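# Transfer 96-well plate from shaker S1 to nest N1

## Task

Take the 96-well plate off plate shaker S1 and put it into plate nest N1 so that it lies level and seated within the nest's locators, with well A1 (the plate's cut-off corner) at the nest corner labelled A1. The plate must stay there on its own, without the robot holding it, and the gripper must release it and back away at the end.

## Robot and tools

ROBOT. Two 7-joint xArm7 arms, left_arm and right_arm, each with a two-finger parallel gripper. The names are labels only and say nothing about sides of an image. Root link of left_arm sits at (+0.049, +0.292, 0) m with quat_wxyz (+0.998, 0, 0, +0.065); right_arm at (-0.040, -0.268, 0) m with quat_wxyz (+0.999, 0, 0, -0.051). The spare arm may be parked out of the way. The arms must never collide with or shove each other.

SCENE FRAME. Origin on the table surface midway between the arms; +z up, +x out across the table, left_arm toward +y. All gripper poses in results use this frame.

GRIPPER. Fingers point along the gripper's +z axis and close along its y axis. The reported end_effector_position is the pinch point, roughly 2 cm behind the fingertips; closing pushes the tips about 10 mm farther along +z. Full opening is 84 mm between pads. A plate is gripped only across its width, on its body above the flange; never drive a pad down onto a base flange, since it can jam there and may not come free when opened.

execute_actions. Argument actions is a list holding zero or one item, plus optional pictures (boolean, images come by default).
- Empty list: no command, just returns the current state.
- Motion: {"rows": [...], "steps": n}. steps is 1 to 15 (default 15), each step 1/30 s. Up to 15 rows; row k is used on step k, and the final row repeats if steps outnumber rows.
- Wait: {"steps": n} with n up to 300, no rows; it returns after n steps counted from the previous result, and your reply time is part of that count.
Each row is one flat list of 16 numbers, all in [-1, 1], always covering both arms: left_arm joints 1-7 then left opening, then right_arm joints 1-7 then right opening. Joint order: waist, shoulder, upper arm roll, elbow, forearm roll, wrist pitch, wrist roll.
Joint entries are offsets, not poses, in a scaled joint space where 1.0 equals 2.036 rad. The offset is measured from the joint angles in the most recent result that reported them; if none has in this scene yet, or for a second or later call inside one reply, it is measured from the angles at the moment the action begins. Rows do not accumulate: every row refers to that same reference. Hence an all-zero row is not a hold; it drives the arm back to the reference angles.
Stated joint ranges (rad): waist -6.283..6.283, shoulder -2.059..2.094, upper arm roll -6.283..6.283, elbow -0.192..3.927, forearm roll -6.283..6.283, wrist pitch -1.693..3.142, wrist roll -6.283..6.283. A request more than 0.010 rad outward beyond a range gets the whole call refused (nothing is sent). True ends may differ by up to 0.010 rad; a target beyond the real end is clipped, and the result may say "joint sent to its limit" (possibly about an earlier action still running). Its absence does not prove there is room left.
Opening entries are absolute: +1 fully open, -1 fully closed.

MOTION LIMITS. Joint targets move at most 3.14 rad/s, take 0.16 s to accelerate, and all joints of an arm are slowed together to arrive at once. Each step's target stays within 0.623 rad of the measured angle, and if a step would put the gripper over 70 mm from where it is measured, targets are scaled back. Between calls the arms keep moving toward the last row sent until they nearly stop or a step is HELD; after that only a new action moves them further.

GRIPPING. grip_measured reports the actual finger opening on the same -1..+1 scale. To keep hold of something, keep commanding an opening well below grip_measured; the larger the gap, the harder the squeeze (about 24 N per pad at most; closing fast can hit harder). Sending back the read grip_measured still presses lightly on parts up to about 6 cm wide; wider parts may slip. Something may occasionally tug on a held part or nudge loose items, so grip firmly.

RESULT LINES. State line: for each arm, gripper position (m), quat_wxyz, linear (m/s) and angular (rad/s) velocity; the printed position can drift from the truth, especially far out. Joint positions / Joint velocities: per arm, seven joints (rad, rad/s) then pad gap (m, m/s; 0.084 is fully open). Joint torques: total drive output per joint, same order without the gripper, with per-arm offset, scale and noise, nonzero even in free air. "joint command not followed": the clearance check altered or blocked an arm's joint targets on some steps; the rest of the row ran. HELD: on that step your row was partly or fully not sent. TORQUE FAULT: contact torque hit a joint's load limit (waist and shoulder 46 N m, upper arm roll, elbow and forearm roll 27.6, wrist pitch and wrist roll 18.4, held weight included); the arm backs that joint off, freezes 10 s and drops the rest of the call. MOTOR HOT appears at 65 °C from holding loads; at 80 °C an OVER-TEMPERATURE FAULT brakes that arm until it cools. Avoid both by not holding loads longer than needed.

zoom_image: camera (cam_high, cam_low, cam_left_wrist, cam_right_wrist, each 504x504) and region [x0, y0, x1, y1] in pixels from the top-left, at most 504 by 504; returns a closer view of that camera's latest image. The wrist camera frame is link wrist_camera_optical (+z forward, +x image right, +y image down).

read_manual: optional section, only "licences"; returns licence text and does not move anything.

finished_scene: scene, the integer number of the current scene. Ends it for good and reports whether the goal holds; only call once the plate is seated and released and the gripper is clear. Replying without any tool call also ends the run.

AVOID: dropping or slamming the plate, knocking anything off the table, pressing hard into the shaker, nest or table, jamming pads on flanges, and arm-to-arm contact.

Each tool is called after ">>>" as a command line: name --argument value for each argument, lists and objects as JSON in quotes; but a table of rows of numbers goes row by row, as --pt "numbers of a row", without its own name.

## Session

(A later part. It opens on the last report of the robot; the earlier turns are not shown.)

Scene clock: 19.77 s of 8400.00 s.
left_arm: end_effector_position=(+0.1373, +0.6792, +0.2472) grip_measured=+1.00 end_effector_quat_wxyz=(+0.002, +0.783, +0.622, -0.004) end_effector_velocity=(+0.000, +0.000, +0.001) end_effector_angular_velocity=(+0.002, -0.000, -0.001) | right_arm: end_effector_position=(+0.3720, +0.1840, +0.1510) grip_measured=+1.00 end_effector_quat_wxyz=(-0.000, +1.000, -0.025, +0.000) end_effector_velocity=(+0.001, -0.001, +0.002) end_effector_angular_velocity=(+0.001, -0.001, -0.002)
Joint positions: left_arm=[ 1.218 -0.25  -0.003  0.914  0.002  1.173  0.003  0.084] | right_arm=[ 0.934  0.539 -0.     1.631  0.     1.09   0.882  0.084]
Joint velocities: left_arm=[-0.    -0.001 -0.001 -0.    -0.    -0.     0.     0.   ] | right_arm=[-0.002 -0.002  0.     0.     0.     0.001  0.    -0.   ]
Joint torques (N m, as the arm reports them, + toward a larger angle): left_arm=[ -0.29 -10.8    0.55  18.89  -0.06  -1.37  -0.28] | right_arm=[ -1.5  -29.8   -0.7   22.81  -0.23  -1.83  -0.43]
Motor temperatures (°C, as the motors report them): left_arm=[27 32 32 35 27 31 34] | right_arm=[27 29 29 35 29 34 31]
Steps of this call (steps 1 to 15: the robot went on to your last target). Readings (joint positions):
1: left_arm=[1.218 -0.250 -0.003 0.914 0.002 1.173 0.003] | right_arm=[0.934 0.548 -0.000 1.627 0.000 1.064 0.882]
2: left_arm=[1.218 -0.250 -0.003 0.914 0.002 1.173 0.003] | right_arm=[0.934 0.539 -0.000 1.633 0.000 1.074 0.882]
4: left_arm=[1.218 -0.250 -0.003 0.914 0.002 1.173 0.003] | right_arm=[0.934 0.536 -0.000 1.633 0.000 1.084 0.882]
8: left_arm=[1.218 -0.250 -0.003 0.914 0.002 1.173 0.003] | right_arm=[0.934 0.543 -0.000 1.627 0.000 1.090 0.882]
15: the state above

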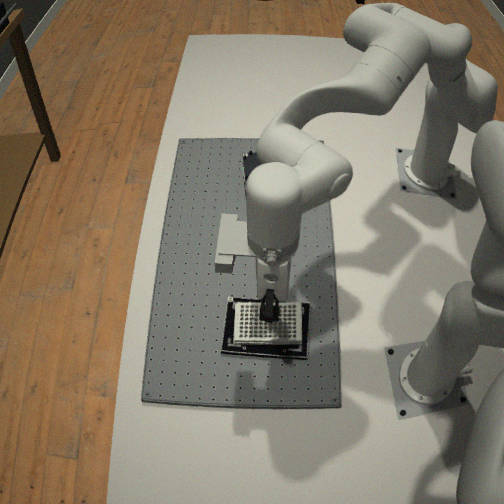

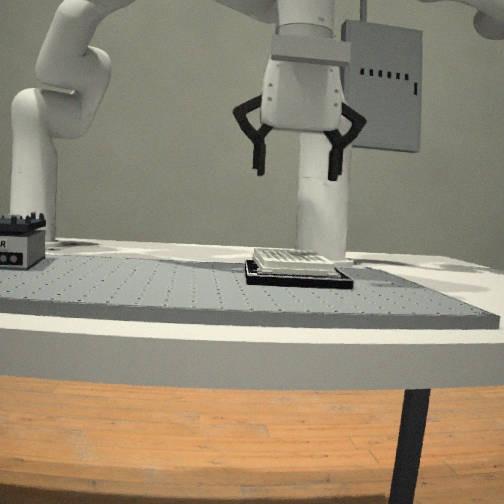

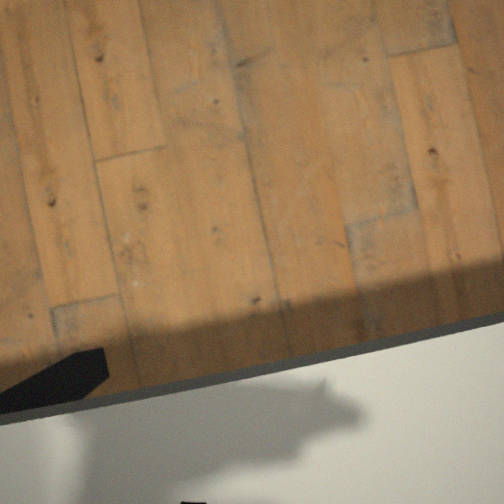

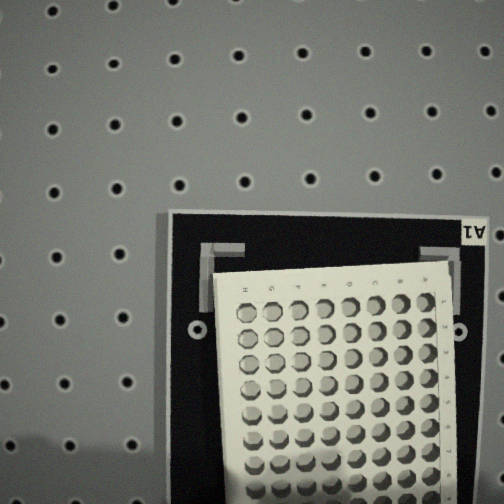

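>>> execute_actions --actions '[{"rows":[[0,0,0,0,0,0,0,1,0.001,0.0615,0,-0.0508,0,-0.1114,-0.026,1]],"steps":15}]' --pictures false

>>> execute_actions --actions '[{"steps":8}]'

Scene clock: 21.37 s of 8400.00 s.
left_arm: end_effector_position=(+0.1373, +0.6792, +0.2472) grip_measured=+1.00 end_effector_quat_wxyz=(+0.002, +0.783, +0.622, -0.004) end_effector_velocity=(+0.000, +0.000, +0.000) end_effector_angular_velocity=(+0.001, -0.000, -0.001) | right_arm: end_effector_position=(+0.3694, +0.1823, +0.0505) grip_measured=+1.00 end_effector_quat_wxyz=(+0.000, +1.000, +0.002, -0.000) end_effector_velocity=(+0.002, +0.008, +0.010) end_effector_angular_velocity=(+0.023, -0.016, +0.008)
Joint positions: left_arm=[ 1.218 -0.25  -0.003  0.914  0.002  1.173  0.003  0.084] | right_arm=[ 0.936  0.664 -0.001  1.528  0.     0.865  0.829  0.084]
Joint velocities: left_arm=[-0. -0. -0.  0. -0. -0.  0.  0.] | right_arm=[ 0.001 -0.011  0.005  0.005  0.001 -0.012 -0.004  0.   ]
Joint torques (N m, as the arm reports them, + toward a larger angle): left_arm=[ -0.28 -11.17   0.46  18.64   0.01  -1.36  -0.17] | right_arm=[ -1.36 -29.14  -0.68  20.32  -1.08  -1.65   0.02]
Motor temperatures (°C, as the motors report them): left_arm=[27 32 32 36 27 31 34] | right_arm=[27 29 29 36 29 34 31]
Steps of this call (steps 1 to 15: the robot went on to your last target; steps 16 to 33: nothing new was sent; steps 34 to 48: all 15 steps of this action). Readings (joint positions):
34: left_arm=[1.218 -0.250 -0.003 0.914 0.002 1.173 0.003] | right_arm=[0.934 0.539 -0.000 1.631 0.000 1.090 0.882]
35: left_arm=[1.218 -0.250 -0.003 0.914 0.002 1.173 0.003] | right_arm=[0.934 0.541 -0.000 1.628 0.000 1.081 0.880]
37: left_arm=[1.218 -0.250 -0.003 0.914 0.002 1.173 0.003] | right_arm=[0.935 0.566 -0.001 1.609 0.000 1.023 0.866]
41: left_arm=[1.218 -0.250 -0.003 0.914 0.002 1.173 0.003] | right_arm=[0.936 0.650 -0.000 1.538 0.000 0.903 0.838]
48: the state above

Scene clock: 21.63 s of 8400.00 s.
left_arm: end_effector_position=(+0.1373, +0.6792, +0.2472) grip_measured=+1.00 end_effector_quat_wxyz=(+0.002, +0.783, +0.622, -0.004) end_effector_velocity=(+0.000, +0.000, -0.001) end_effector_angular_velocity=(-0.002, +0.001, -0.001) | right_arm: end_effector_position=(+0.3694, +0.1826, +0.0504) grip_measured=+1.00 end_effector_quat_wxyz=(+0.000, +1.000, +0.002, +0.000) end_effector_velocity=(-0.000, +0.000, -0.001) end_effector_angular_velocity=(+0.000, +0.000, -0.000)
Joint positions: left_arm=[ 1.218 -0.25  -0.003  0.914  0.002  1.173  0.003  0.084] | right_arm=[ 0.936  0.664 -0.001  1.528  0.     0.864  0.829  0.084]
Joint velocities: left_arm=[-0.     0.003 -0.001  0.     0.    -0.    -0.    -0.   ] | right_arm=[ 0.     0.001  0.    -0.     0.    -0.001 -0.     0.   ]
Joint torques (N m, as the arm reports them, + toward a larger angle): left_arm=[ -0.48 -11.38   0.33  18.77  -0.05  -1.43  -0.35] | right_arm=[ -1.74 -29.94  -0.31  20.29   0.21  -1.58  -0.39]
Motor temperatures (°C, as the motors report them): left_arm=[27 32 32 36 27 31 34] | right_arm=[27 29 29 36 29 34 31]
Steps of this call (steps 1 to 8: the robot went on to your last target). Readings (joint positions):
1: left_arm=[1.218 -0.250 -0.003 0.914 0.002 1.173 0.003] | right_arm=[0.936 0.663 -0.001 1.528 0.000 0.865 0.829]
2: left_arm=[1.218 -0.250 -0.003 0.914 0.002 1.173 0.003] | right_arm=[0.936 0.664 -0.001 1.528 0.000 0.864 0.829]
4: left_arm=[1.218 -0.250 -0.003 0.914 0.002 1.173 0.003] | right_arm=[0.936 0.664 -0.001 1.528 0.000 0.864 0.829]
8: the state above

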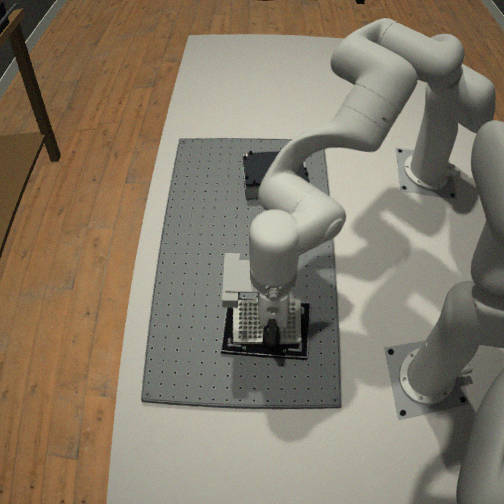

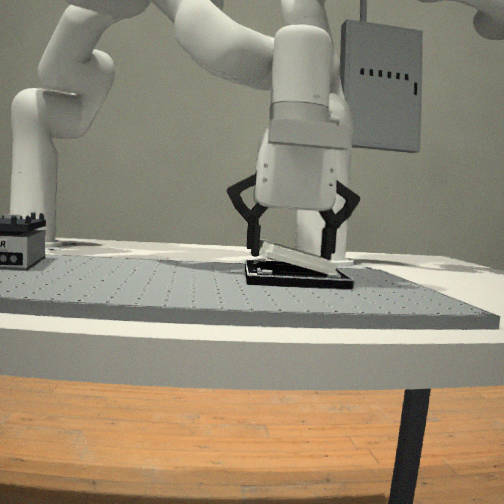

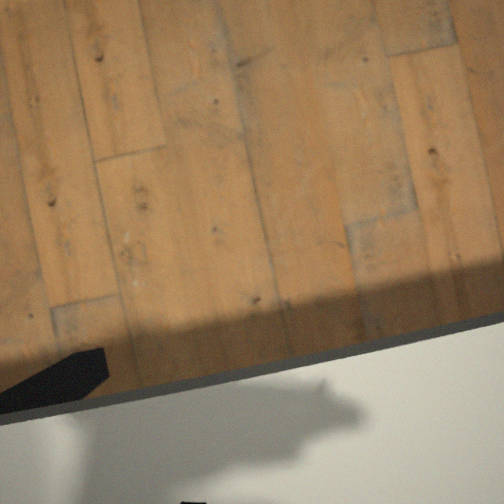

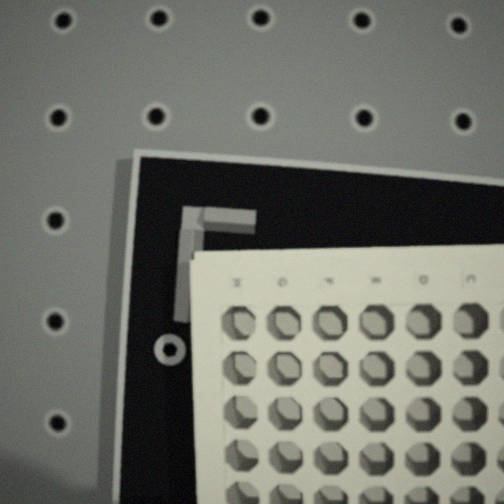

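>>> execute_actions --actions '[{"rows":[[0,0,0,0,0,0,0,1,0,-0.01,0,0.008,0,0.018,0,1],[0,0,0,0,0,0,0,1,0,-0.02,0,0.016,0,0.036,0,1],[0,0,0,0,0,0,0,1,0,-0.035,0,0.029,0,0.064,0,1],[0,0,0,0,0,0,0,1,0,-0.0615,0,0.0508,0,0.1114,0,1]],"steps":15}]' --pictures false

>>> execute_actions --actions '[{"steps":20}]'

Scene clock: 22.63 s of 8400.00 s.
left_arm: end_effector_position=(+0.1373, +0.6792, +0.2472) grip_measured=+1.00 end_effector_quat_wxyz=(+0.002, +0.783, +0.622, -0.004) end_effector_velocity=(+0.000, -0.000, +0.000) end_effector_angular_velocity=(+0.000, -0.000, -0.000) | right_arm: end_effector_position=(+0.3705, +0.1839, +0.1485) grip_measured=+1.00 end_effector_quat_wxyz=(+0.001, +1.000, +0.003, -0.001) end_effector_velocity=(-0.017, -0.016, -0.042) end_effector_angular_velocity=(-0.078, +0.071, +0.003)
Joint positions: left_arm=[ 1.218 -0.25  -0.003  0.914  0.002  1.173  0.003  0.084] | right_arm=[ 0.936  0.541 -0.001  1.628  0.     1.09   0.829  0.084]
Joint velocities: left_arm=[-0. -0. -0. -0. -0.  0.  0.  0.] | right_arm=[ 0.001  0.044  0.002 -0.032 -0.001  0.029  0.    -0.   ]
Joint torques (N m, as the arm reports them, + toward a larger angle): left_arm=[ -1.02 -10.86   0.63  18.66  -0.04  -1.27  -0.29] | right_arm=[ -0.78 -33.74  -0.59  24.81  -0.26  -1.69   0.  ]
Motor temperatures (°C, as the motors report them): left_arm=[27 32 32 36 27 31 34] | right_arm=[27 29 29 36 29 34 31]
Steps of this call (steps 1 to 15: the robot went on to your last target; steps 16 to 30: all 15 steps of this action). Readings (joint positions):
16: left_arm=[1.218 -0.250 -0.003 0.914 0.002 1.173 0.003] | right_arm=[0.936 0.664 -0.001 1.528 0.000 0.864 0.829]
17: left_arm=[1.218 -0.250 -0.003 0.914 0.002 1.173 0.003] | right_arm=[0.936 0.662 -0.000 1.530 0.000 0.871 0.829]
19: left_arm=[1.218 -0.250 -0.003 0.914 0.002 1.173 0.003] | right_arm=[0.937 0.645 0.000 1.543 0.000 0.912 0.829]
23: left_arm=[1.218 -0.250 -0.003 0.914 0.002 1.173 0.003] | right_arm=[0.937 0.567 -0.000 1.609 0.000 1.036 0.829]
30: the state above

Scene clock: 23.30 s of 8400.00 s.
left_arm: end_effector_position=(+0.1373, +0.6792, +0.2472) grip_measured=+1.00 end_effector_quat_wxyz=(+0.002, +0.783, +0.622, -0.004) end_effector_velocity=(+0.000, +0.000, +0.000) end_effector_angular_velocity=(+0.001, +0.000, -0.002) | right_arm: end_effector_position=(+0.3713, +0.1847, +0.1514) grip_measured=+1.00 end_effector_quat_wxyz=(-0.001, +1.000, +0.002, +0.001) end_effector_velocity=(+0.001, -0.001, +0.000) end_effector_angular_velocity=(+0.000, -0.001, -0.001)
Joint positions: left_arm=[ 1.218 -0.25  -0.003  0.914  0.002  1.173  0.003  0.084] | right_arm=[ 0.936  0.539 -0.001  1.631  0.     1.091  0.829  0.084]
Joint velocities: left_arm=[ 0.    -0.    -0.001 -0.     0.    -0.     0.001 -0.   ] | right_arm=[-0.001 -0.    -0.     0.    -0.     0.    -0.    -0.   ]
Joint torques (N m, as the arm reports them, + toward a larger angle): left_arm=[ -0.5  -11.36   0.5   18.71  -0.13  -1.21  -0.3 ] | right_arm=[ -0.79 -30.83  -0.78  22.6   -0.85  -1.54  -0.17]
Motor temperatures (°C, as the motors report them): left_arm=[27 32 32 36 27 31 34] | right_arm=[27 29 29 36 29 34 31]
Steps of this call (steps 1 to 15: the robot went on to your last target; steps 16 to 20: nothing new was sent). Readings (joint positions):
1: left_arm=[1.218 -0.250 -0.003 0.914 0.002 1.173 0.003] | right_arm=[0.936 0.542 -0.000 1.627 0.000 1.090 0.829]
2: left_arm=[1.218 -0.250 -0.003 0.914 0.002 1.173 0.003] | right_arm=[0.936 0.542 -0.000 1.627 0.000 1.091 0.829]
4: left_arm=[1.218 -0.250 -0.003 0.914 0.002 1.173 0.003] | right_arm=[0.936 0.541 -0.001 1.629 0.000 1.091 0.829]
8: left_arm=[1.218 -0.250 -0.003 0.914 0.002 1.173 0.003] | right_arm=[0.936 0.539 -0.001 1.631 0.000 1.091 0.829]
20: the state above
All arms were judged still, so your last target was given up. Only a new action makes them travel on or press farther. Fingers that are still opening or closing keep moving.

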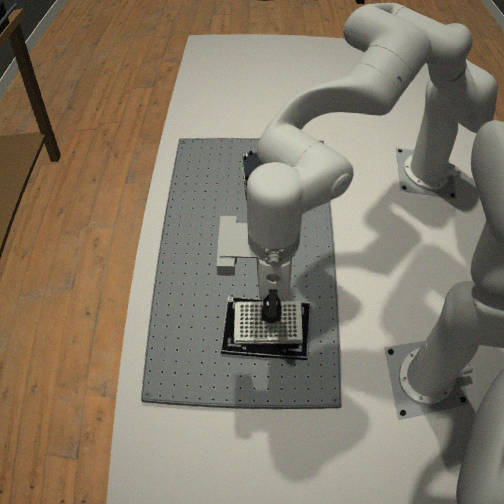

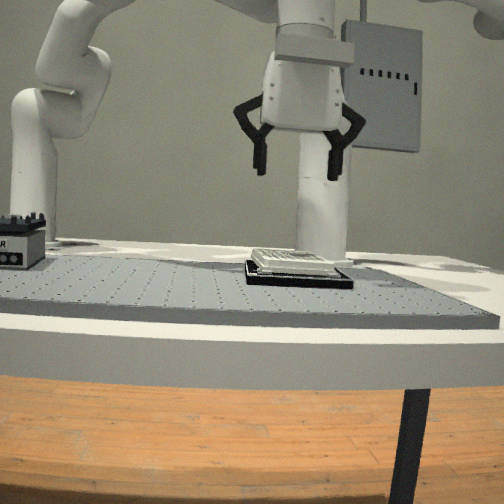

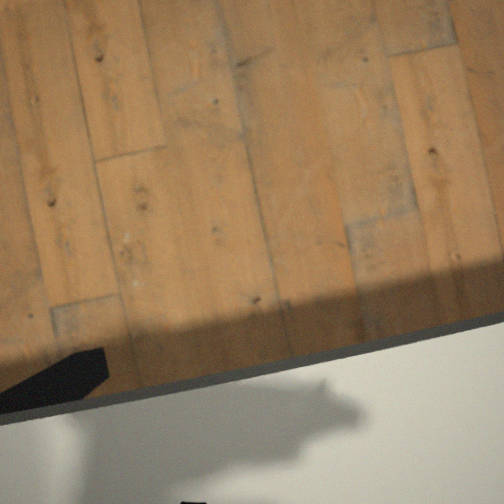

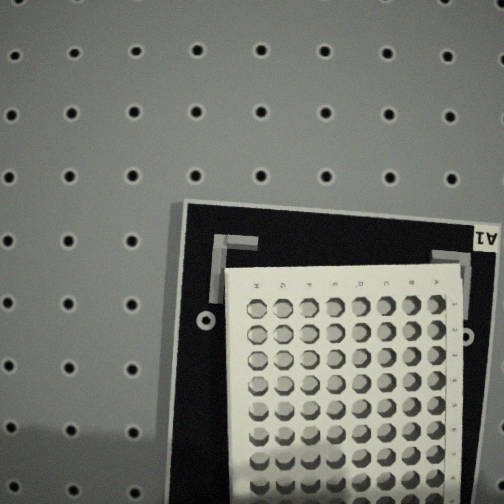

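>>> execute_actions --actions '[{"rows":[[0,0,0,0,0,0,0,1,0.0002,0.0473,0,-0.0359,0,-0.0827,0,1]],"steps":15}]' --pictures false

>>> execute_actions --actions '[{"steps":8}]'

Scene clock: 24.83 s of 8400.00 s.
left_arm: end_effector_position=(+0.1373, +0.6792, +0.2472) grip_measured=+1.00 end_effector_quat_wxyz=(+0.002, +0.783, +0.622, -0.004) end_effector_velocity=(+0.000, +0.000, -0.000) end_effector_angular_velocity=(-0.000, +0.000, +0.001) | right_arm: end_effector_position=(+0.3730, +0.1867, +0.0789) grip_measured=+1.00 end_effector_quat_wxyz=(-0.003, +1.000, +0.003, +0.003) end_effector_velocity=(-0.008, -0.009, -0.018) end_effector_angular_velocity=(-0.028, +0.025, -0.000)
Joint positions: left_arm=[ 1.218 -0.25  -0.003  0.914  0.002  1.173  0.003  0.084] | right_arm=[ 0.937  0.631 -0.001  1.561  0.     0.922  0.829  0.084]
Joint velocities: left_arm=[-0.     0.001 -0.     0.    -0.    -0.    -0.001  0.   ] | right_arm=[-0.001  0.014  0.    -0.023 -0.     0.     0.    -0.   ]
Joint torques (N m, as the arm reports them, + toward a larger angle): left_arm=[ -0.8  -10.74   0.61  18.5   -0.1   -1.4   -0.3 ] | right_arm=[ -2.04 -29.08  -0.16  19.27  -0.52  -1.6   -0.65]
Motor temperatures (°C, as the motors report them): left_arm=[27 32 32 36 27 31 34] | right_arm=[27 30 29 36 29 34 31]
Steps of this call (steps 1 to 31: nothing new was sent; steps 32 to 46: all 15 steps of this action). Readings (joint positions):
32: left_arm=[1.218 -0.250 -0.003 0.914 0.002 1.173 0.003] | right_arm=[0.936 0.539 -0.001 1.631 0.000 1.090 0.829]
33: left_arm=[1.218 -0.250 -0.003 0.914 0.002 1.173 0.003] | right_arm=[0.936 0.541 -0.001 1.629 0.000 1.081 0.829]
35: left_arm=[1.218 -0.250 -0.003 0.914 0.002 1.173 0.003] | right_arm=[0.936 0.567 -0.001 1.611 0.000 1.023 0.829]
39: left_arm=[1.218 -0.250 -0.003 0.914 0.002 1.173 0.003] | right_arm=[0.937 0.639 -0.000 1.553 0.000 0.938 0.829]
46: the state above

Scene clock: 25.10 s of 8400.00 s.
left_arm: end_effector_position=(+0.1373, +0.6792, +0.2472) grip_measured=+1.00 end_effector_quat_wxyz=(+0.002, +0.783, +0.622, -0.004) end_effector_velocity=(-0.000, -0.000, +0.001) end_effector_angular_velocity=(+0.001, -0.000, +0.001) | right_arm: end_effector_position=(+0.3716, +0.1854, +0.0757) grip_measured=+1.00 end_effector_quat_wxyz=(-0.000, +1.000, +0.003, +0.000) end_effector_velocity=(+0.001, +0.000, +0.002) end_effector_angular_velocity=(+0.003, -0.003, -0.001)
Joint positions: left_arm=[ 1.218 -0.25  -0.003  0.914  0.002  1.173  0.003  0.084] | right_arm=[ 0.937  0.635 -0.001  1.558  0.     0.922  0.829  0.084]
Joint velocities: left_arm=[ 0.    -0.002  0.     0.     0.     0.    -0.001 -0.   ] | right_arm=[-0.001 -0.001 -0.     0.002  0.    -0.001  0.     0.   ]
Joint torques (N m, as the arm reports them, + toward a larger angle): left_arm=[ -0.37 -10.97   0.76  18.5   -0.05  -1.49  -0.23] | right_arm=[ -2.38 -29.96  -0.46  21.77  -0.34  -1.48  -0.13]
Motor temperatures (°C, as the motors report them): left_arm=[27 32 32 36 27 31 34] | right_arm=[27 30 29 36 29 34 31]
Steps of this call (steps 1 to 8: the robot went on to your last target). Readings (joint positions):
1: left_arm=[1.218 -0.250 -0.003 0.914 0.002 1.173 0.003] | right_arm=[0.937 0.632 -0.001 1.560 0.000 0.922 0.829]
2: left_arm=[1.218 -0.250 -0.003 0.914 0.002 1.173 0.003] | right_arm=[0.937 0.633 -0.001 1.559 0.000 0.922 0.829]
4: left_arm=[1.218 -0.250 -0.003 0.914 0.002 1.173 0.003] | right_arm=[0.937 0.634 -0.001 1.558 0.000 0.923 0.829]
8: the state above

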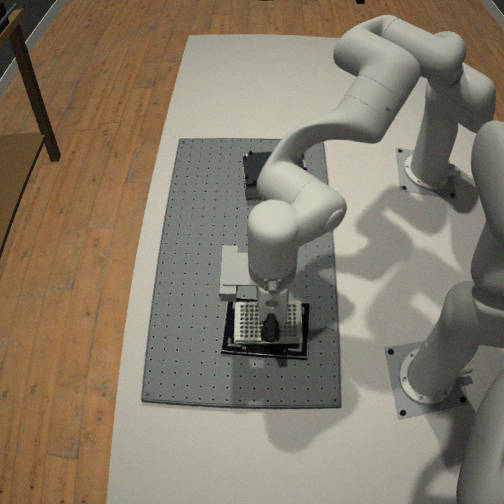

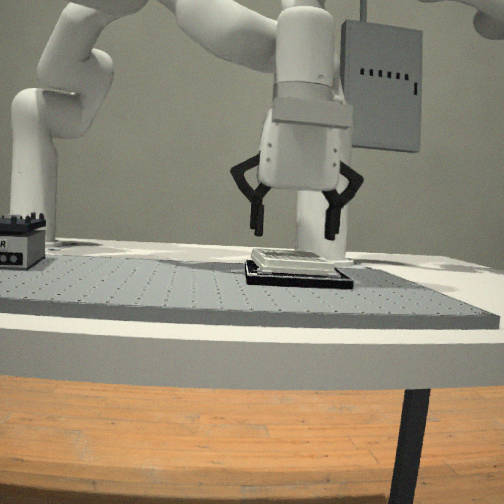

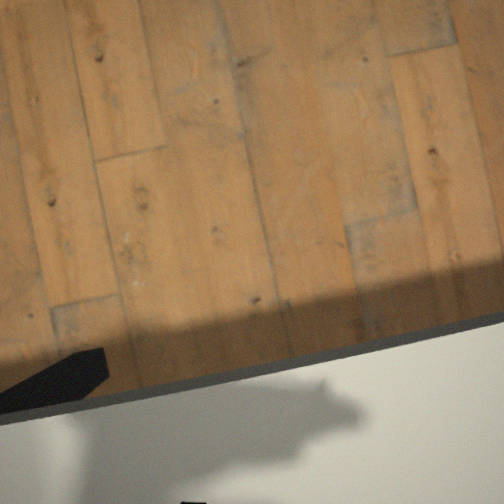

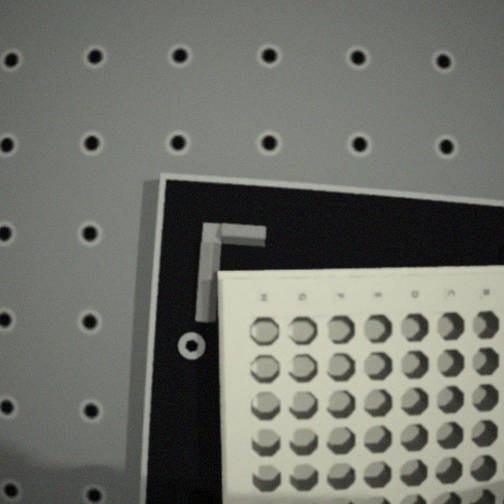

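>>> execute_actions --actions '[{"rows":[[0,0,0,0,0,0,0,1,-0.002,-0.0032,0,-0.0056,0,-0.002,-0.0064,1],[0,0,0,0,0,0,0,1,-0.002,-0.0032,0,-0.0056,0,-0.002,-0.0064,1],[0,0,0,0,0,0,0,1,-0.002,-0.0032,0,-0.0056,0,-0.002,-0.0064,1],[0,0,0,0,0,0,0,1,-0.002,-0.0032,0,-0.0056,0,-0.002,-0.0064,1],[0,0,0,0,0,0,0,1,-0.002,-0.0032,0,-0.0056,0,-0.002,-0.0064,1],[0,0,0,0,0,0,0,1,-0.002,-0.0032,0,-0.0056,0,-0.002,-0.0064,1],[0,0,0,0,0,0,0,1,-0.002,0.0013,0,-0.007,0,-0.0079,-0.0064,1],[0,0,0,0,0,0,0,1,-0.002,0.0058,0,-0.0084,0,-0.0137,-0.0064,1],[0,0,0,0,0,0,0,1,-0.002,0.0102,0,-0.0098,0,-0.0196,-0.0064,1],[0,0,0,0,0,0,0,1,-0.002,0.0147,0,-0.0112,0,-0.0254,-0.0064,1]],"steps":15}]' --pictures false

>>> execute_actions --actions '[{"steps":10}]'

Scene clock: 27.20 s of 8400.00 s.
left_arm: end_effector_position=(+0.1373, +0.6792, +0.2472) grip_measured=+1.00 end_effector_quat_wxyz=(+0.002, +0.783, +0.622, -0.004) end_effector_velocity=(+0.000, +0.000, -0.000) end_effector_angular_velocity=(-0.001, +0.000, -0.000) | right_arm: end_effector_position=(+0.3705, +0.1808, +0.0506) grip_measured=+1.00 end_effector_quat_wxyz=(+0.002, +1.000, +0.007, -0.002) end_effector_velocity=(+0.008, +0.009, -0.000) end_effector_angular_velocity=(+0.030, -0.026, +0.000)
Joint positions: left_arm=[ 1.218 -0.25  -0.003  0.914  0.002  1.173  0.003  0.084] | right_arm=[ 0.933  0.666 -0.     1.533  0.     0.874  0.816  0.084]
Joint velocities: left_arm=[ 0.     0.001 -0.001  0.    -0.    -0.    -0.     0.   ] | right_arm=[ 0.001  0.012  0.     0.01   0.001 -0.042 -0.    -0.   ]
Joint torques (N m, as the arm reports them, + toward a larger angle): left_arm=[ -0.28 -10.69   0.62  18.51  -0.2   -1.42  -0.13] | right_arm=[ -2.23 -34.19  -0.46  23.42  -0.13  -1.8   -0.52]
Motor temperatures (°C, as the motors report them): left_arm=[27 32 32 36 27 31 34] | right_arm=[27 30 29 37 29 34 31]
Steps of this call (steps 1 to 15: the robot went on to your last target; steps 16 to 48: nothing new was sent; steps 49 to 63: all 15 steps of this action). Readings (joint positions):
49: left_arm=[1.218 -0.250 -0.003 0.914 0.002 1.173 0.003] | right_arm=[0.937 0.635 -0.001 1.558 0.000 0.922 0.828]
50: left_arm=[1.218 -0.250 -0.003 0.914 0.002 1.173 0.003] | right_arm=[0.936 0.633 -0.000 1.555 0.000 0.921 0.825]
52: left_arm=[1.218 -0.250 -0.003 0.914 0.002 1.173 0.003] | right_arm=[0.934 0.630 -0.000 1.550 0.000 0.920 0.819]
56: left_arm=[1.218 -0.250 -0.003 0.914 0.002 1.173 0.003] | right_arm=[0.932 0.630 -0.001 1.547 0.000 0.915 0.816]
63: the state above

Scene clock: 27.53 s of 8400.00 s.
left_arm: end_effector_position=(+0.1373, +0.6792, +0.2472) grip_measured=+1.00 end_effector_quat_wxyz=(+0.002, +0.783, +0.622, -0.004) end_effector_velocity=(-0.000, +0.000, -0.000) end_effector_angular_velocity=(-0.001, -0.000, +0.001) | right_arm: end_effector_position=(+0.3720, +0.1820, +0.0526) grip_measured=+1.00 end_effector_quat_wxyz=(+0.000, +1.000, +0.007, +0.000) end_effector_velocity=(-0.002, -0.000, -0.003) end_effector_angular_velocity=(-0.003, +0.004, +0.002)
Joint positions: left_arm=[ 1.218 -0.25  -0.003  0.914  0.002  1.173  0.003  0.084] | right_arm=[ 0.933  0.664 -0.001  1.535  0.     0.871  0.816  0.084]
Joint velocities: left_arm=[-0.     0.001  0.001  0.    -0.    -0.     0.001 -0.   ] | right_arm=[ 0.001  0.003  0.001 -0.002  0.001 -0.    -0.    -0.   ]
Joint torques (N m, as the arm reports them, + toward a larger angle): left_arm=[ -0.73 -10.77   0.42  18.6   -0.02  -1.27  -0.24] | right_arm=[ -1.22 -31.05  -0.31  21.48  -0.73  -1.42  -0.47]
Motor temperatures (°C, as the motors report them): left_arm=[27 32 32 36 27 31 34] | right_arm=[27 30 29 37 29 34 31]
Steps of this call (steps 1 to 10: the robot went on to your last target). Readings (joint positions):
1: left_arm=[1.218 -0.250 -0.003 0.914 0.002 1.173 0.003] | right_arm=[0.933 0.666 -0.000 1.534 0.000 0.873 0.816]
2: left_arm=[1.218 -0.250 -0.003 0.914 0.002 1.173 0.003] | right_arm=[0.933 0.665 -0.001 1.535 0.000 0.872 0.816]
4: left_arm=[1.218 -0.250 -0.003 0.914 0.002 1.173 0.003] | right_arm=[0.933 0.664 -0.001 1.536 0.000 0.871 0.816]
8: left_arm=[1.218 -0.250 -0.003 0.914 0.002 1.173 0.003] | right_arm=[0.933 0.664 -0.001 1.536 0.000 0.871 0.816]
10: the state above

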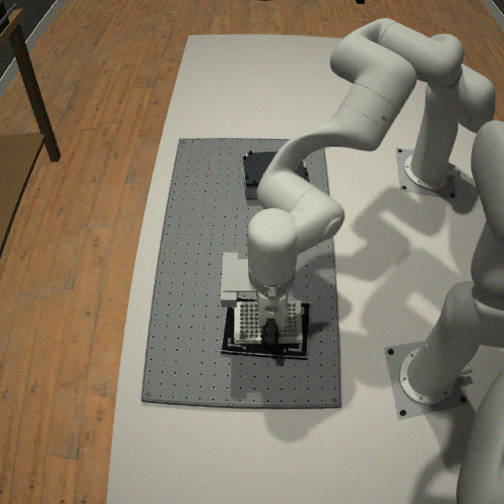

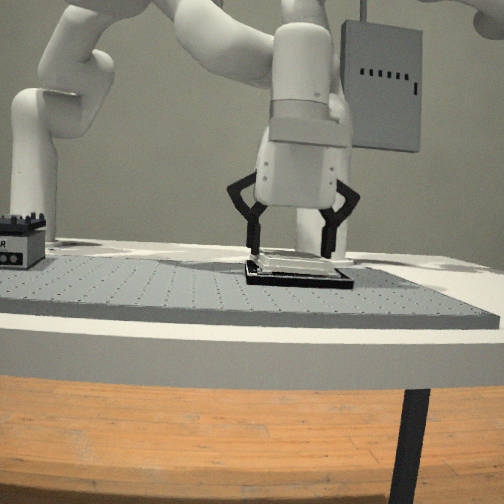

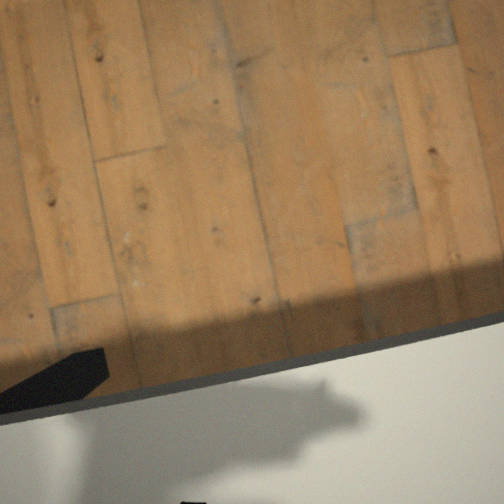

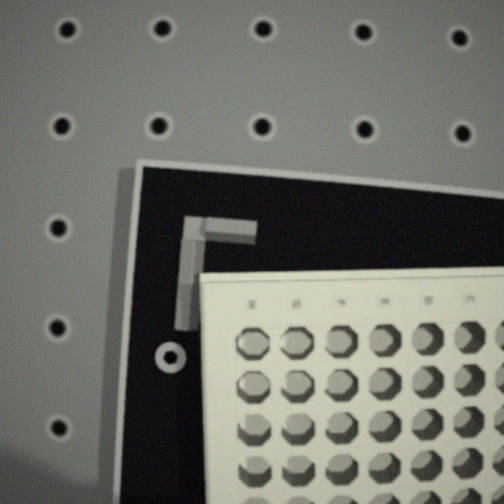

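>>> execute_actions --actions '[{"rows":[[0,0,0,0,0,0,0,1,0,0.0016,0,-0.0005,0,-0.0021,0,1],[0,0,0,0,0,0,0,1,0,0.0016,0,-0.0005,0,-0.0021,0,1],[0,0,0,0,0,0,0,1,0,0.0016,0,-0.0005,0,-0.0021,0,1],[0,0,0,0,0,0,0,1,0,0.0016,0,-0.0005,0,-0.0021,0,1],[0,0,0,0,0,0,0,1,0,0.0016,0,-0.0005,0,-0.0021,0,0.6],[0,0,0,0,0,0,0,1,0,0.0016,0,-0.0005,0,-0.0021,0,0.6],[0,0,0,0,0,0,0,1,0,0.0016,0,-0.0005,0,-0.0021,0,0.6],[0,0,0,0,0,0,0,1,0,0.0016,0,-0.0005,0,-0.0021,0,0.2],[0,0,0,0,0,0,0,1,0,0.0016,0,-0.0005,0,-0.0021,0,0.2],[0,0,0,0,0,0,0,1,0,0.0016,0,-0.0005,0,-0.0021,0,-0.3],[0,0,0,0,0,0,0,1,0,0.0016,0,-0.0005,0,-0.0021,0,-0.3],[0,0,0,0,0,0,0,1,0,0.0016,0,-0.0005,0,-0.0021,0,-0.3],[0,0,0,0,0,0,0,1,0,-0.003,0,0.001,0,0.004,0,-0.3],[0,0,0,0,0,0,0,1,0,-0.008,0,0.0025,0,0.0105,0,-0.3],[0,0,0,0,0,0,0,1,0,-0.0125,0,0.0039,0,0.0165,0,-0.3]],"steps":15}]' --pictures false

>>> execute_actions --actions '[{"steps":15}]'

Scene clock: 29.20 s of 8400.00 s.
left_arm: end_effector_position=(+0.1373, +0.6792, +0.2472) grip_measured=+1.00 end_effector_quat_wxyz=(+0.002, +0.783, +0.622, -0.004) end_effector_velocity=(+0.000, +0.000, -0.000) end_effector_angular_velocity=(+0.000, +0.000, +0.000) | right_arm: end_effector_position=(+0.3714, +0.1813, +0.0537) grip_measured=+0.90 end_effector_quat_wxyz=(+0.001, +1.000, +0.007, -0.001) end_effector_velocity=(-0.017, -0.010, +0.078) end_effector_angular_velocity=(-0.047, +0.049, +0.006)
Joint positions: left_arm=[ 1.218 -0.25  -0.003  0.914  0.002  1.173  0.003  0.084] | right_arm=[ 0.932  0.662 -0.001  1.535  0.     0.877  0.816  0.081]
Joint velocities: left_arm=[ 0.  0. -0.  0.  0. -0. -0. -0.] | right_arm=[ 0.003 -0.141  0.006  0.025  0.002  0.234  0.001 -0.   ]
Joint torques (N m, as the arm reports them, + toward a larger angle): left_arm=[ -0.15 -10.81   0.46  18.65  -0.04  -1.3   -0.21] | right_arm=[ -1.09 -36.53  -0.14  24.6   -0.86  -1.81  -0.39]
Motor temperatures (°C, as the motors report them): left_arm=[27 32 32 36 27 31 34] | right_arm=[27 30 29 37 29 34 31]
Steps of this call (steps 1 to 15: the robot went on to your last target; steps 16 to 35: nothing new was sent; steps 36 to 50: all 15 steps of this action). Readings (joint positions):
36: left_arm=[1.218 -0.250 -0.003 0.914 0.002 1.173 0.003] | right_arm=[0.933 0.665 -0.001 1.535 0.000 0.870 0.816]
37: left_arm=[1.218 -0.250 -0.003 0.914 0.002 1.173 0.003] | right_arm=[0.933 0.665 -0.001 1.535 0.000 0.869 0.816]
39: left_arm=[1.218 -0.250 -0.003 0.914 0.002 1.173 0.003] | right_arm=[0.933 0.667 -0.001 1.535 0.000 0.868 0.816]
43: left_arm=[1.218 -0.250 -0.003 0.914 0.002 1.173 0.003] | right_arm=[0.932 0.667 -0.001 1.534 0.000 0.867 0.816]
50: the state above

Scene clock: 29.70 s of 8400.00 s.
left_arm: end_effector_position=(+0.1373, +0.6792, +0.2472) grip_measured=+1.00 end_effector_quat_wxyz=(+0.002, +0.783, +0.622, -0.004) end_effector_velocity=(+0.000, +0.000, -0.000) end_effector_angular_velocity=(-0.000, -0.000, +0.001) | right_arm: end_effector_position=(+0.3719, +0.1820, +0.0684) grip_measured=+0.90 end_effector_quat_wxyz=(+0.000, +1.000, +0.007, +0.000) end_effector_velocity=(+0.002, +0.001, +0.004) end_effector_angular_velocity=(+0.006, -0.006, -0.001)
Joint positions: left_arm=[ 1.218 -0.25  -0.003  0.914  0.002  1.173  0.003  0.084] | right_arm=[ 0.933  0.639 -0.001  1.543  0.     0.904  0.816  0.081]
Joint velocities: left_arm=[-0.  0.  0.  0. -0. -0. -0. -0.] | right_arm=[-0.    -0.004 -0.001  0.004  0.    -0.     0.    -0.   ]
Joint torques (N m, as the arm reports them, + toward a larger angle): left_arm=[ -0.12 -10.57   0.72  18.49  -0.03  -1.45  -0.29] | right_arm=[ -1.86 -30.66   0.02  21.8   -0.79  -1.57  -0.27]
Motor temperatures (°C, as the motors report them): left_arm=[27 32 32 37 27 31 34] | right_arm=[27 30 29 37 29 34 31]
Steps of this call (steps 1 to 15: the robot went on to your last target). Readings (joint positions):
1: left_arm=[1.218 -0.250 -0.003 0.914 0.002 1.173 0.003] | right_arm=[0.933 0.656 -0.000 1.537 0.000 0.885 0.816]
2: left_arm=[1.218 -0.250 -0.003 0.914 0.002 1.173 0.003] | right_arm=[0.933 0.650 -0.000 1.539 0.000 0.892 0.816]
4: left_arm=[1.218 -0.250 -0.003 0.914 0.002 1.173 0.003] | right_arm=[0.933 0.640 -0.000 1.544 0.000 0.899 0.816]
8: left_arm=[1.218 -0.250 -0.003 0.914 0.002 1.173 0.003] | right_arm=[0.933 0.639 -0.001 1.543 0.000 0.904 0.816]
15: the state above

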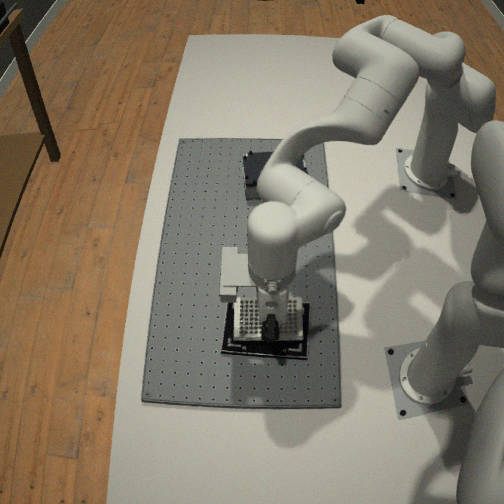

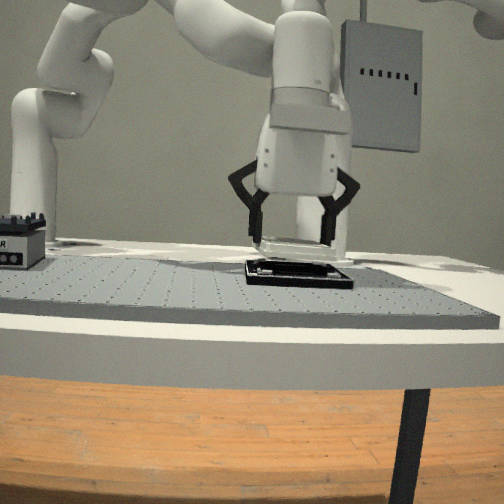

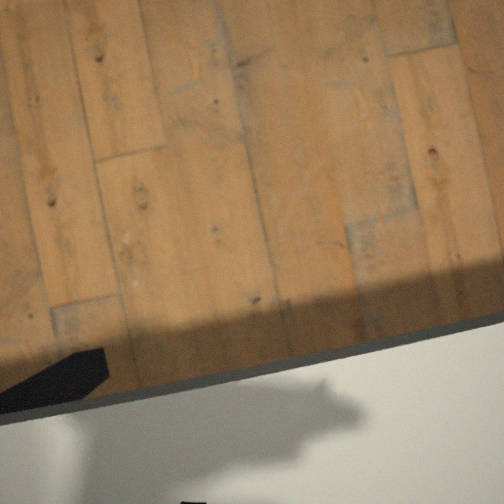

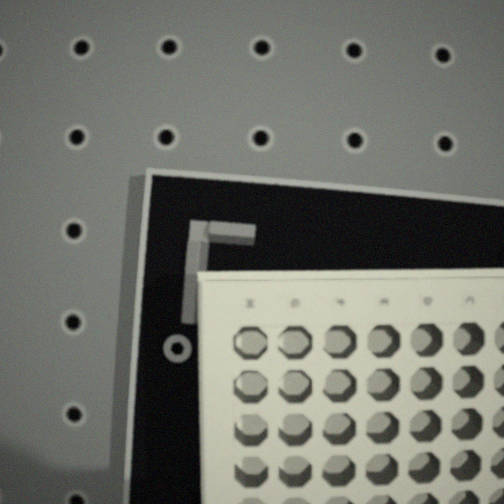

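>>> execute_actions --actions '[{"rows":[[0,0,0,0,0,0,0,1,-0.0019,0.0053,0,0.0086,0,0.0033,0.035,-0.3],[0,0,0,0,0,0,0,1,-0.0019,0.0053,0,0.0086,0,0.0033,0.035,-0.3],[0,0,0,0,0,0,0,1,-0.0019,0.0053,0,0.0086,0,0.0033,0.035,-0.3],[0,0,0,0,0,0,0,1,-0.0019,0.0053,0,0.0086,0,0.0033,0.035,-0.3],[0,0,0,0,0,0,0,1,-0.0019,0.0053,0,0.0086,0,0.0033,0.035,-0.3],[0,0,0,0,0,0,0,1,-0.0019,0.0053,0,0.0086,0,0.0033,0.035,-0.3],[0,0,0,0,0,0,0,1,-0.0019,0.0053,0,0.0086,0,0.0033,0.035,-0.3],[0,0,0,0,0,0,0,1,-0.0019,0.0132,0,0.0062,0,-0.007,0.035,-0.3]],"steps":15}]' --pictures false

>>> execute_actions --actions '[{"steps":10}]'

Scene clock: 31.73 s of 8400.00 s.
left_arm: end_effector_position=(+0.1373, +0.6792, +0.2472) grip_measured=+1.00 end_effector_quat_wxyz=(+0.002, +0.783, +0.622, -0.004) end_effector_velocity=(-0.000, -0.000, +0.000) end_effector_angular_velocity=(+0.001, -0.000, -0.000) | right_arm: end_effector_position=(+0.3751, +0.1822, +0.0569) grip_measured=+0.90 end_effector_quat_wxyz=(+0.001, +1.000, -0.030, -0.001) end_effector_velocity=(+0.009, +0.007, +0.011) end_effector_angular_velocity=(+0.026, -0.025, -0.006)
Joint positions: left_arm=[ 1.218 -0.25  -0.003  0.914  0.002  1.173  0.003  0.084] | right_arm=[ 0.929  0.667 -0.     1.555  0.     0.891  0.887  0.081]
Joint velocities: left_arm=[-0.    -0.001  0.    -0.     0.     0.     0.    -0.   ] | right_arm=[-0.002 -0.007 -0.002  0.014  0.001 -0.015  0.002  0.   ]
Joint torques (N m, as the arm reports them, + toward a larger angle): left_arm=[ -0.45 -11.09   0.67  18.43   0.22  -1.25  -0.17] | right_arm=[ -1.43 -32.81  -0.31  21.8   -0.11  -1.64  -0.28]
Motor temperatures (°C, as the motors report them): left_arm=[27 32 32 37 27 31 34] | right_arm=[27 30 29 37 29 34 31]
Steps of this call (steps 1 to 15: the robot went on to your last target; steps 16 to 46: nothing new was sent; steps 47 to 61: all 15 steps of this action). Readings (joint positions):
47: left_arm=[1.218 -0.250 -0.003 0.914 0.002 1.173 0.003] | right_arm=[0.933 0.639 -0.001 1.543 0.000 0.904 0.817]
48: left_arm=[1.218 -0.250 -0.003 0.914 0.002 1.173 0.003] | right_arm=[0.932 0.640 -0.000 1.545 0.000 0.905 0.824]
50: left_arm=[1.218 -0.250 -0.003 0.914 0.002 1.173 0.003] | right_arm=[0.931 0.645 -0.000 1.554 0.000 0.908 0.859]
54: left_arm=[1.218 -0.250 -0.003 0.914 0.002 1.173 0.003] | right_arm=[0.929 0.650 -0.001 1.560 0.000 0.910 0.884]
61: the state above

Scene clock: 32.07 s of 8400.00 s.
left_arm: end_effector_position=(+0.1373, +0.6792, +0.2472) grip_measured=+1.00 end_effector_quat_wxyz=(+0.002, +0.783, +0.622, -0.004) end_effector_velocity=(-0.000, -0.000, -0.000) end_effector_angular_velocity=(-0.002, +0.000, -0.000) | right_arm: end_effector_position=(+0.3758, +0.1828, +0.0580) grip_measured=+0.90 end_effector_quat_wxyz=(+0.000, +1.000, -0.030, +0.000) end_effector_velocity=(+0.000, -0.001, -0.001) end_effector_angular_velocity=(-0.001, +0.001, -0.002)
Joint positions: left_arm=[ 1.218 -0.25  -0.003  0.914  0.002  1.173  0.003  0.084] | right_arm=[ 0.929  0.666 -0.001  1.556  0.     0.89   0.887  0.081]
Joint velocities: left_arm=[ 0.     0.001 -0.    -0.    -0.     0.     0.    -0.   ] | right_arm=[-0.002  0.001 -0.    -0.     0.001 -0.     0.     0.   ]
Joint torques (N m, as the arm reports them, + toward a larger angle): left_arm=[ -0.41 -10.99   0.57  18.61   0.    -1.35  -0.28] | right_arm=[ -1.12 -31.58  -0.63  21.59  -0.29  -1.64  -0.65]
Motor temperatures (°C, as the motors report them): left_arm=[27 32 32 37 27 31 34] | right_arm=[27 30 29 37 29 34 31]
Steps of this call (steps 1 to 10: the robot went on to your last target). Readings (joint positions):
1: left_arm=[1.218 -0.250 -0.003 0.914 0.002 1.173 0.003] | right_arm=[0.929 0.667 -0.001 1.555 0.000 0.891 0.887]
2: left_arm=[1.218 -0.250 -0.003 0.914 0.002 1.173 0.003] | right_arm=[0.929 0.666 -0.001 1.556 0.000 0.890 0.887]
4: left_arm=[1.218 -0.250 -0.003 0.914 0.002 1.173 0.003] | right_arm=[0.929 0.665 -0.001 1.556 0.000 0.890 0.887]
8: left_arm=[1.218 -0.250 -0.003 0.914 0.002 1.173 0.003] | right_arm=[0.929 0.666 -0.001 1.556 0.000 0.890 0.887]
10: the state above

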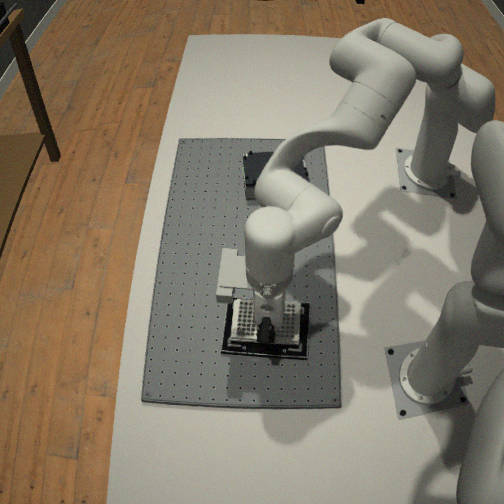

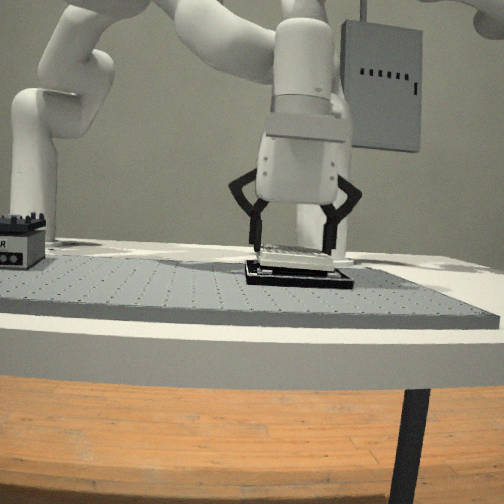

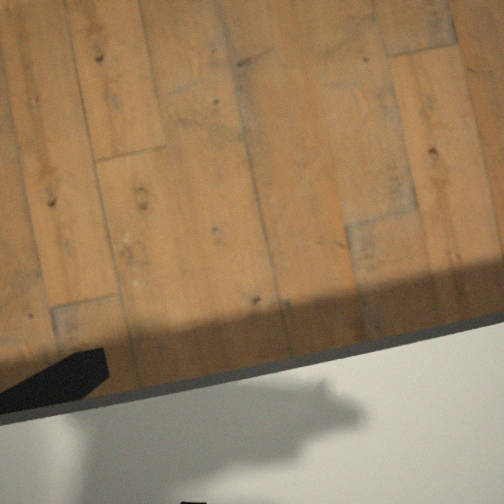

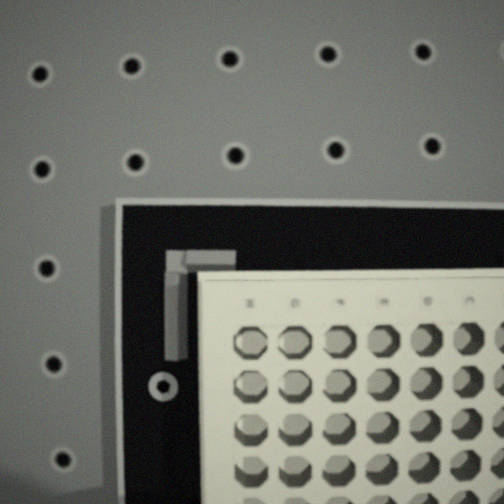

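>>> execute_actions --actions '[{"rows":[[0,0,0,0,0,0,0,1,0.0017,0.0014,0,0.0024,0,0.001,0.0017,-0.3],[0,0,0,0,0,0,0,1,0.0017,0.0014,0,0.0024,0,0.001,0.0017,-0.3],[0,0,0,0,0,0,0,1,0.0017,0.0014,0,0.0024,0,0.001,0.0017,-0.3],[0,0,0,0,0,0,0,1,0.0017,0.0014,0,0.0024,0,0.001,0.0017,-0.3],[0,0,0,0,0,0,0,1,0.0017,0.0014,0,0.0024,0,0.001,0.0017,-0.3],[0,0,0,0,0,0,0,1,0.0017,0.0014,0,0.0024,0,0.001,0.0017,-0.3],[0,0,0,0,0,0,0,1,0.0017,0.0014,0,0.0024,0,0.001,0.0017,-0.3],[0,0,0,0,0,0,0,1,0.0017,0.006,0,0.0009,0,-0.0052,0.0017,-0.3]],"steps":15}]' --pictures false

>>> execute_actions --actions '[{"steps":10}]'

Scene clock: 34.23 s of 8400.00 s.
left_arm: end_effector_position=(+0.1373, +0.6792, +0.2472) grip_measured=+1.00 end_effector_quat_wxyz=(+0.002, +0.783, +0.622, -0.004) end_effector_velocity=(-0.000, -0.000, -0.000) end_effector_angular_velocity=(-0.001, +0.000, -0.000) | right_arm: end_effector_position=(+0.3747, +0.1846, +0.0518) grip_measured=+0.90 end_effector_quat_wxyz=(+0.000, +1.000, -0.030, -0.000) end_effector_velocity=(+0.004, +0.006, +0.008) end_effector_angular_velocity=(+0.019, -0.015, -0.001)
Joint positions: left_arm=[ 1.218 -0.25  -0.003  0.914  0.002  1.173  0.003  0.084] | right_arm=[ 0.932  0.678 -0.001  1.557  0.     0.88   0.891  0.081]
Joint velocities: left_arm=[-0.  0.  0.  0. -0.  0.  0.  0.] | right_arm=[ 0.    -0.007  0.001  0.009  0.001 -0.009  0.001 -0.   ]
Joint torques (N m, as the arm reports them, + toward a larger angle): left_arm=[ -0.46 -10.98   0.68  18.66  -0.06  -1.27  -0.46] | right_arm=[ -1.37 -30.62  -0.55  21.21  -0.36  -1.81  -0.23]
Motor temperatures (°C, as the motors report them): left_arm=[27 32 32 37 27 31 34] | right_arm=[27 31 29 37 29 34 31]
Steps of this call (steps 1 to 15: the robot went on to your last target; steps 16 to 50: nothing new was sent; steps 51 to 65: all 15 steps of this action). Readings (joint positions):
51: left_arm=[1.218 -0.250 -0.003 0.914 0.002 1.173 0.003] | right_arm=[0.929 0.666 -0.001 1.556 0.000 0.890 0.887]
52: left_arm=[1.218 -0.250 -0.003 0.914 0.002 1.173 0.003] | right_arm=[0.929 0.667 -0.001 1.557 0.000 0.891 0.888]
54: left_arm=[1.218 -0.250 -0.003 0.914 0.002 1.173 0.003] | right_arm=[0.931 0.668 -0.001 1.559 0.000 0.892 0.890]
58: left_arm=[1.218 -0.250 -0.003 0.914 0.002 1.173 0.003] | right_arm=[0.932 0.669 -0.000 1.560 0.000 0.892 0.890]
65: the state above

Scene clock: 34.57 s of 8400.00 s.
left_arm: end_effector_position=(+0.1373, +0.6792, +0.2472) grip_measured=+1.00 end_effector_quat_wxyz=(+0.002, +0.783, +0.622, -0.004) end_effector_velocity=(-0.000, +0.000, +0.000) end_effector_angular_velocity=(-0.000, -0.000, -0.000) | right_arm: end_effector_position=(+0.3748, +0.1848, +0.0521) grip_measured=+0.90 end_effector_quat_wxyz=(+0.000, +1.000, -0.030, +0.000) end_effector_velocity=(+0.001, -0.000, +0.000) end_effector_angular_velocity=(+0.000, -0.001, -0.001)
Joint positions: left_arm=[ 1.218 -0.25  -0.003  0.914  0.002  1.173  0.003  0.084] | right_arm=[ 0.932  0.678 -0.001  1.558  0.     0.879  0.891  0.081]
Joint velocities: left_arm=[-0.    -0.     0.001 -0.     0.     0.     0.001 -0.   ] | right_arm=[-0.001 -0.    -0.     0.    -0.    -0.    -0.     0.   ]
Joint torques (N m, as the arm reports them, + toward a larger angle): left_arm=[ -0.49 -10.52   0.57  18.76   0.11  -1.2   -0.22] | right_arm=[ -2.09 -31.56  -0.6   21.9   -0.72  -1.81  -0.43]
Motor temperatures (°C, as the motors report them): left_arm=[27 32 32 37 27 31 34] | right_arm=[27 31 29 38 29 34 31]
Steps of this call (steps 1 to 10: the robot went on to your last target). Readings (joint positions):
1: left_arm=[1.218 -0.250 -0.003 0.914 0.002 1.173 0.003] | right_arm=[0.932 0.678 -0.001 1.558 0.000 0.880 0.891]
2: left_arm=[1.218 -0.250 -0.003 0.914 0.002 1.173 0.003] | right_arm=[0.932 0.678 -0.001 1.558 0.000 0.880 0.891]
4: left_arm=[1.218 -0.250 -0.003 0.914 0.002 1.173 0.003] | right_arm=[0.932 0.678 -0.001 1.558 0.000 0.880 0.891]
8: left_arm=[1.218 -0.250 -0.003 0.914 0.002 1.173 0.003] | right_arm=[0.932 0.678 -0.001 1.558 0.000 0.879 0.891]
10: the state above

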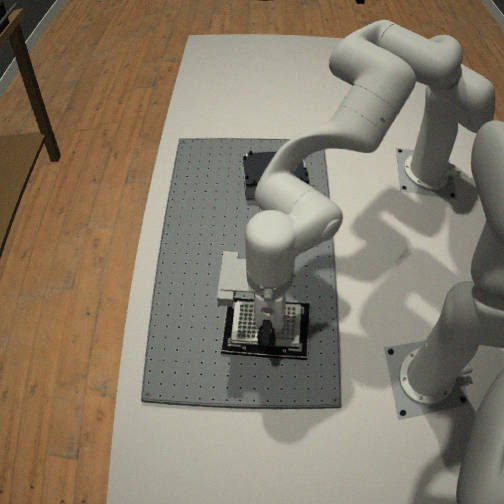

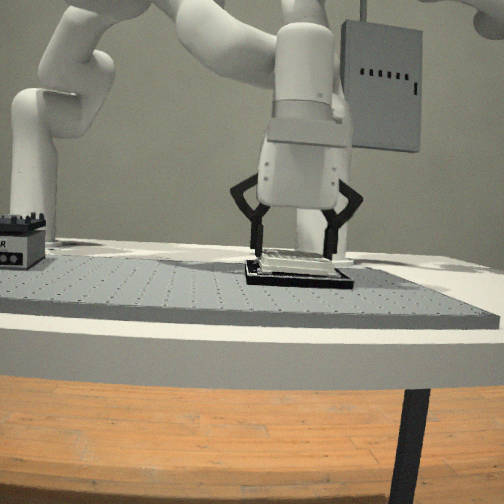

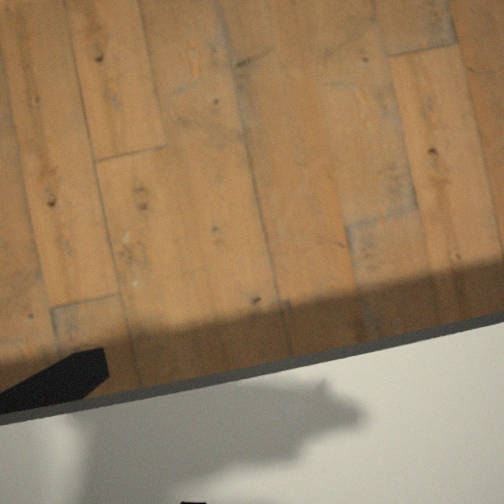

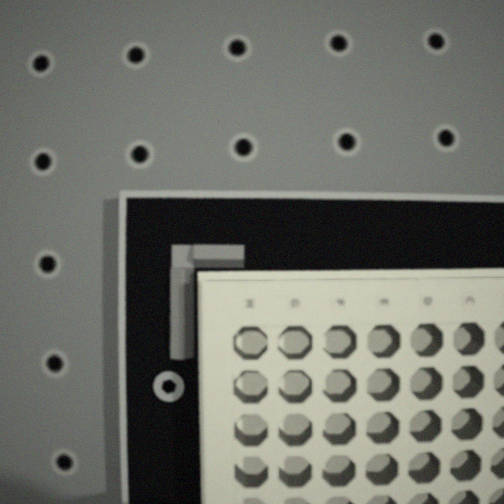

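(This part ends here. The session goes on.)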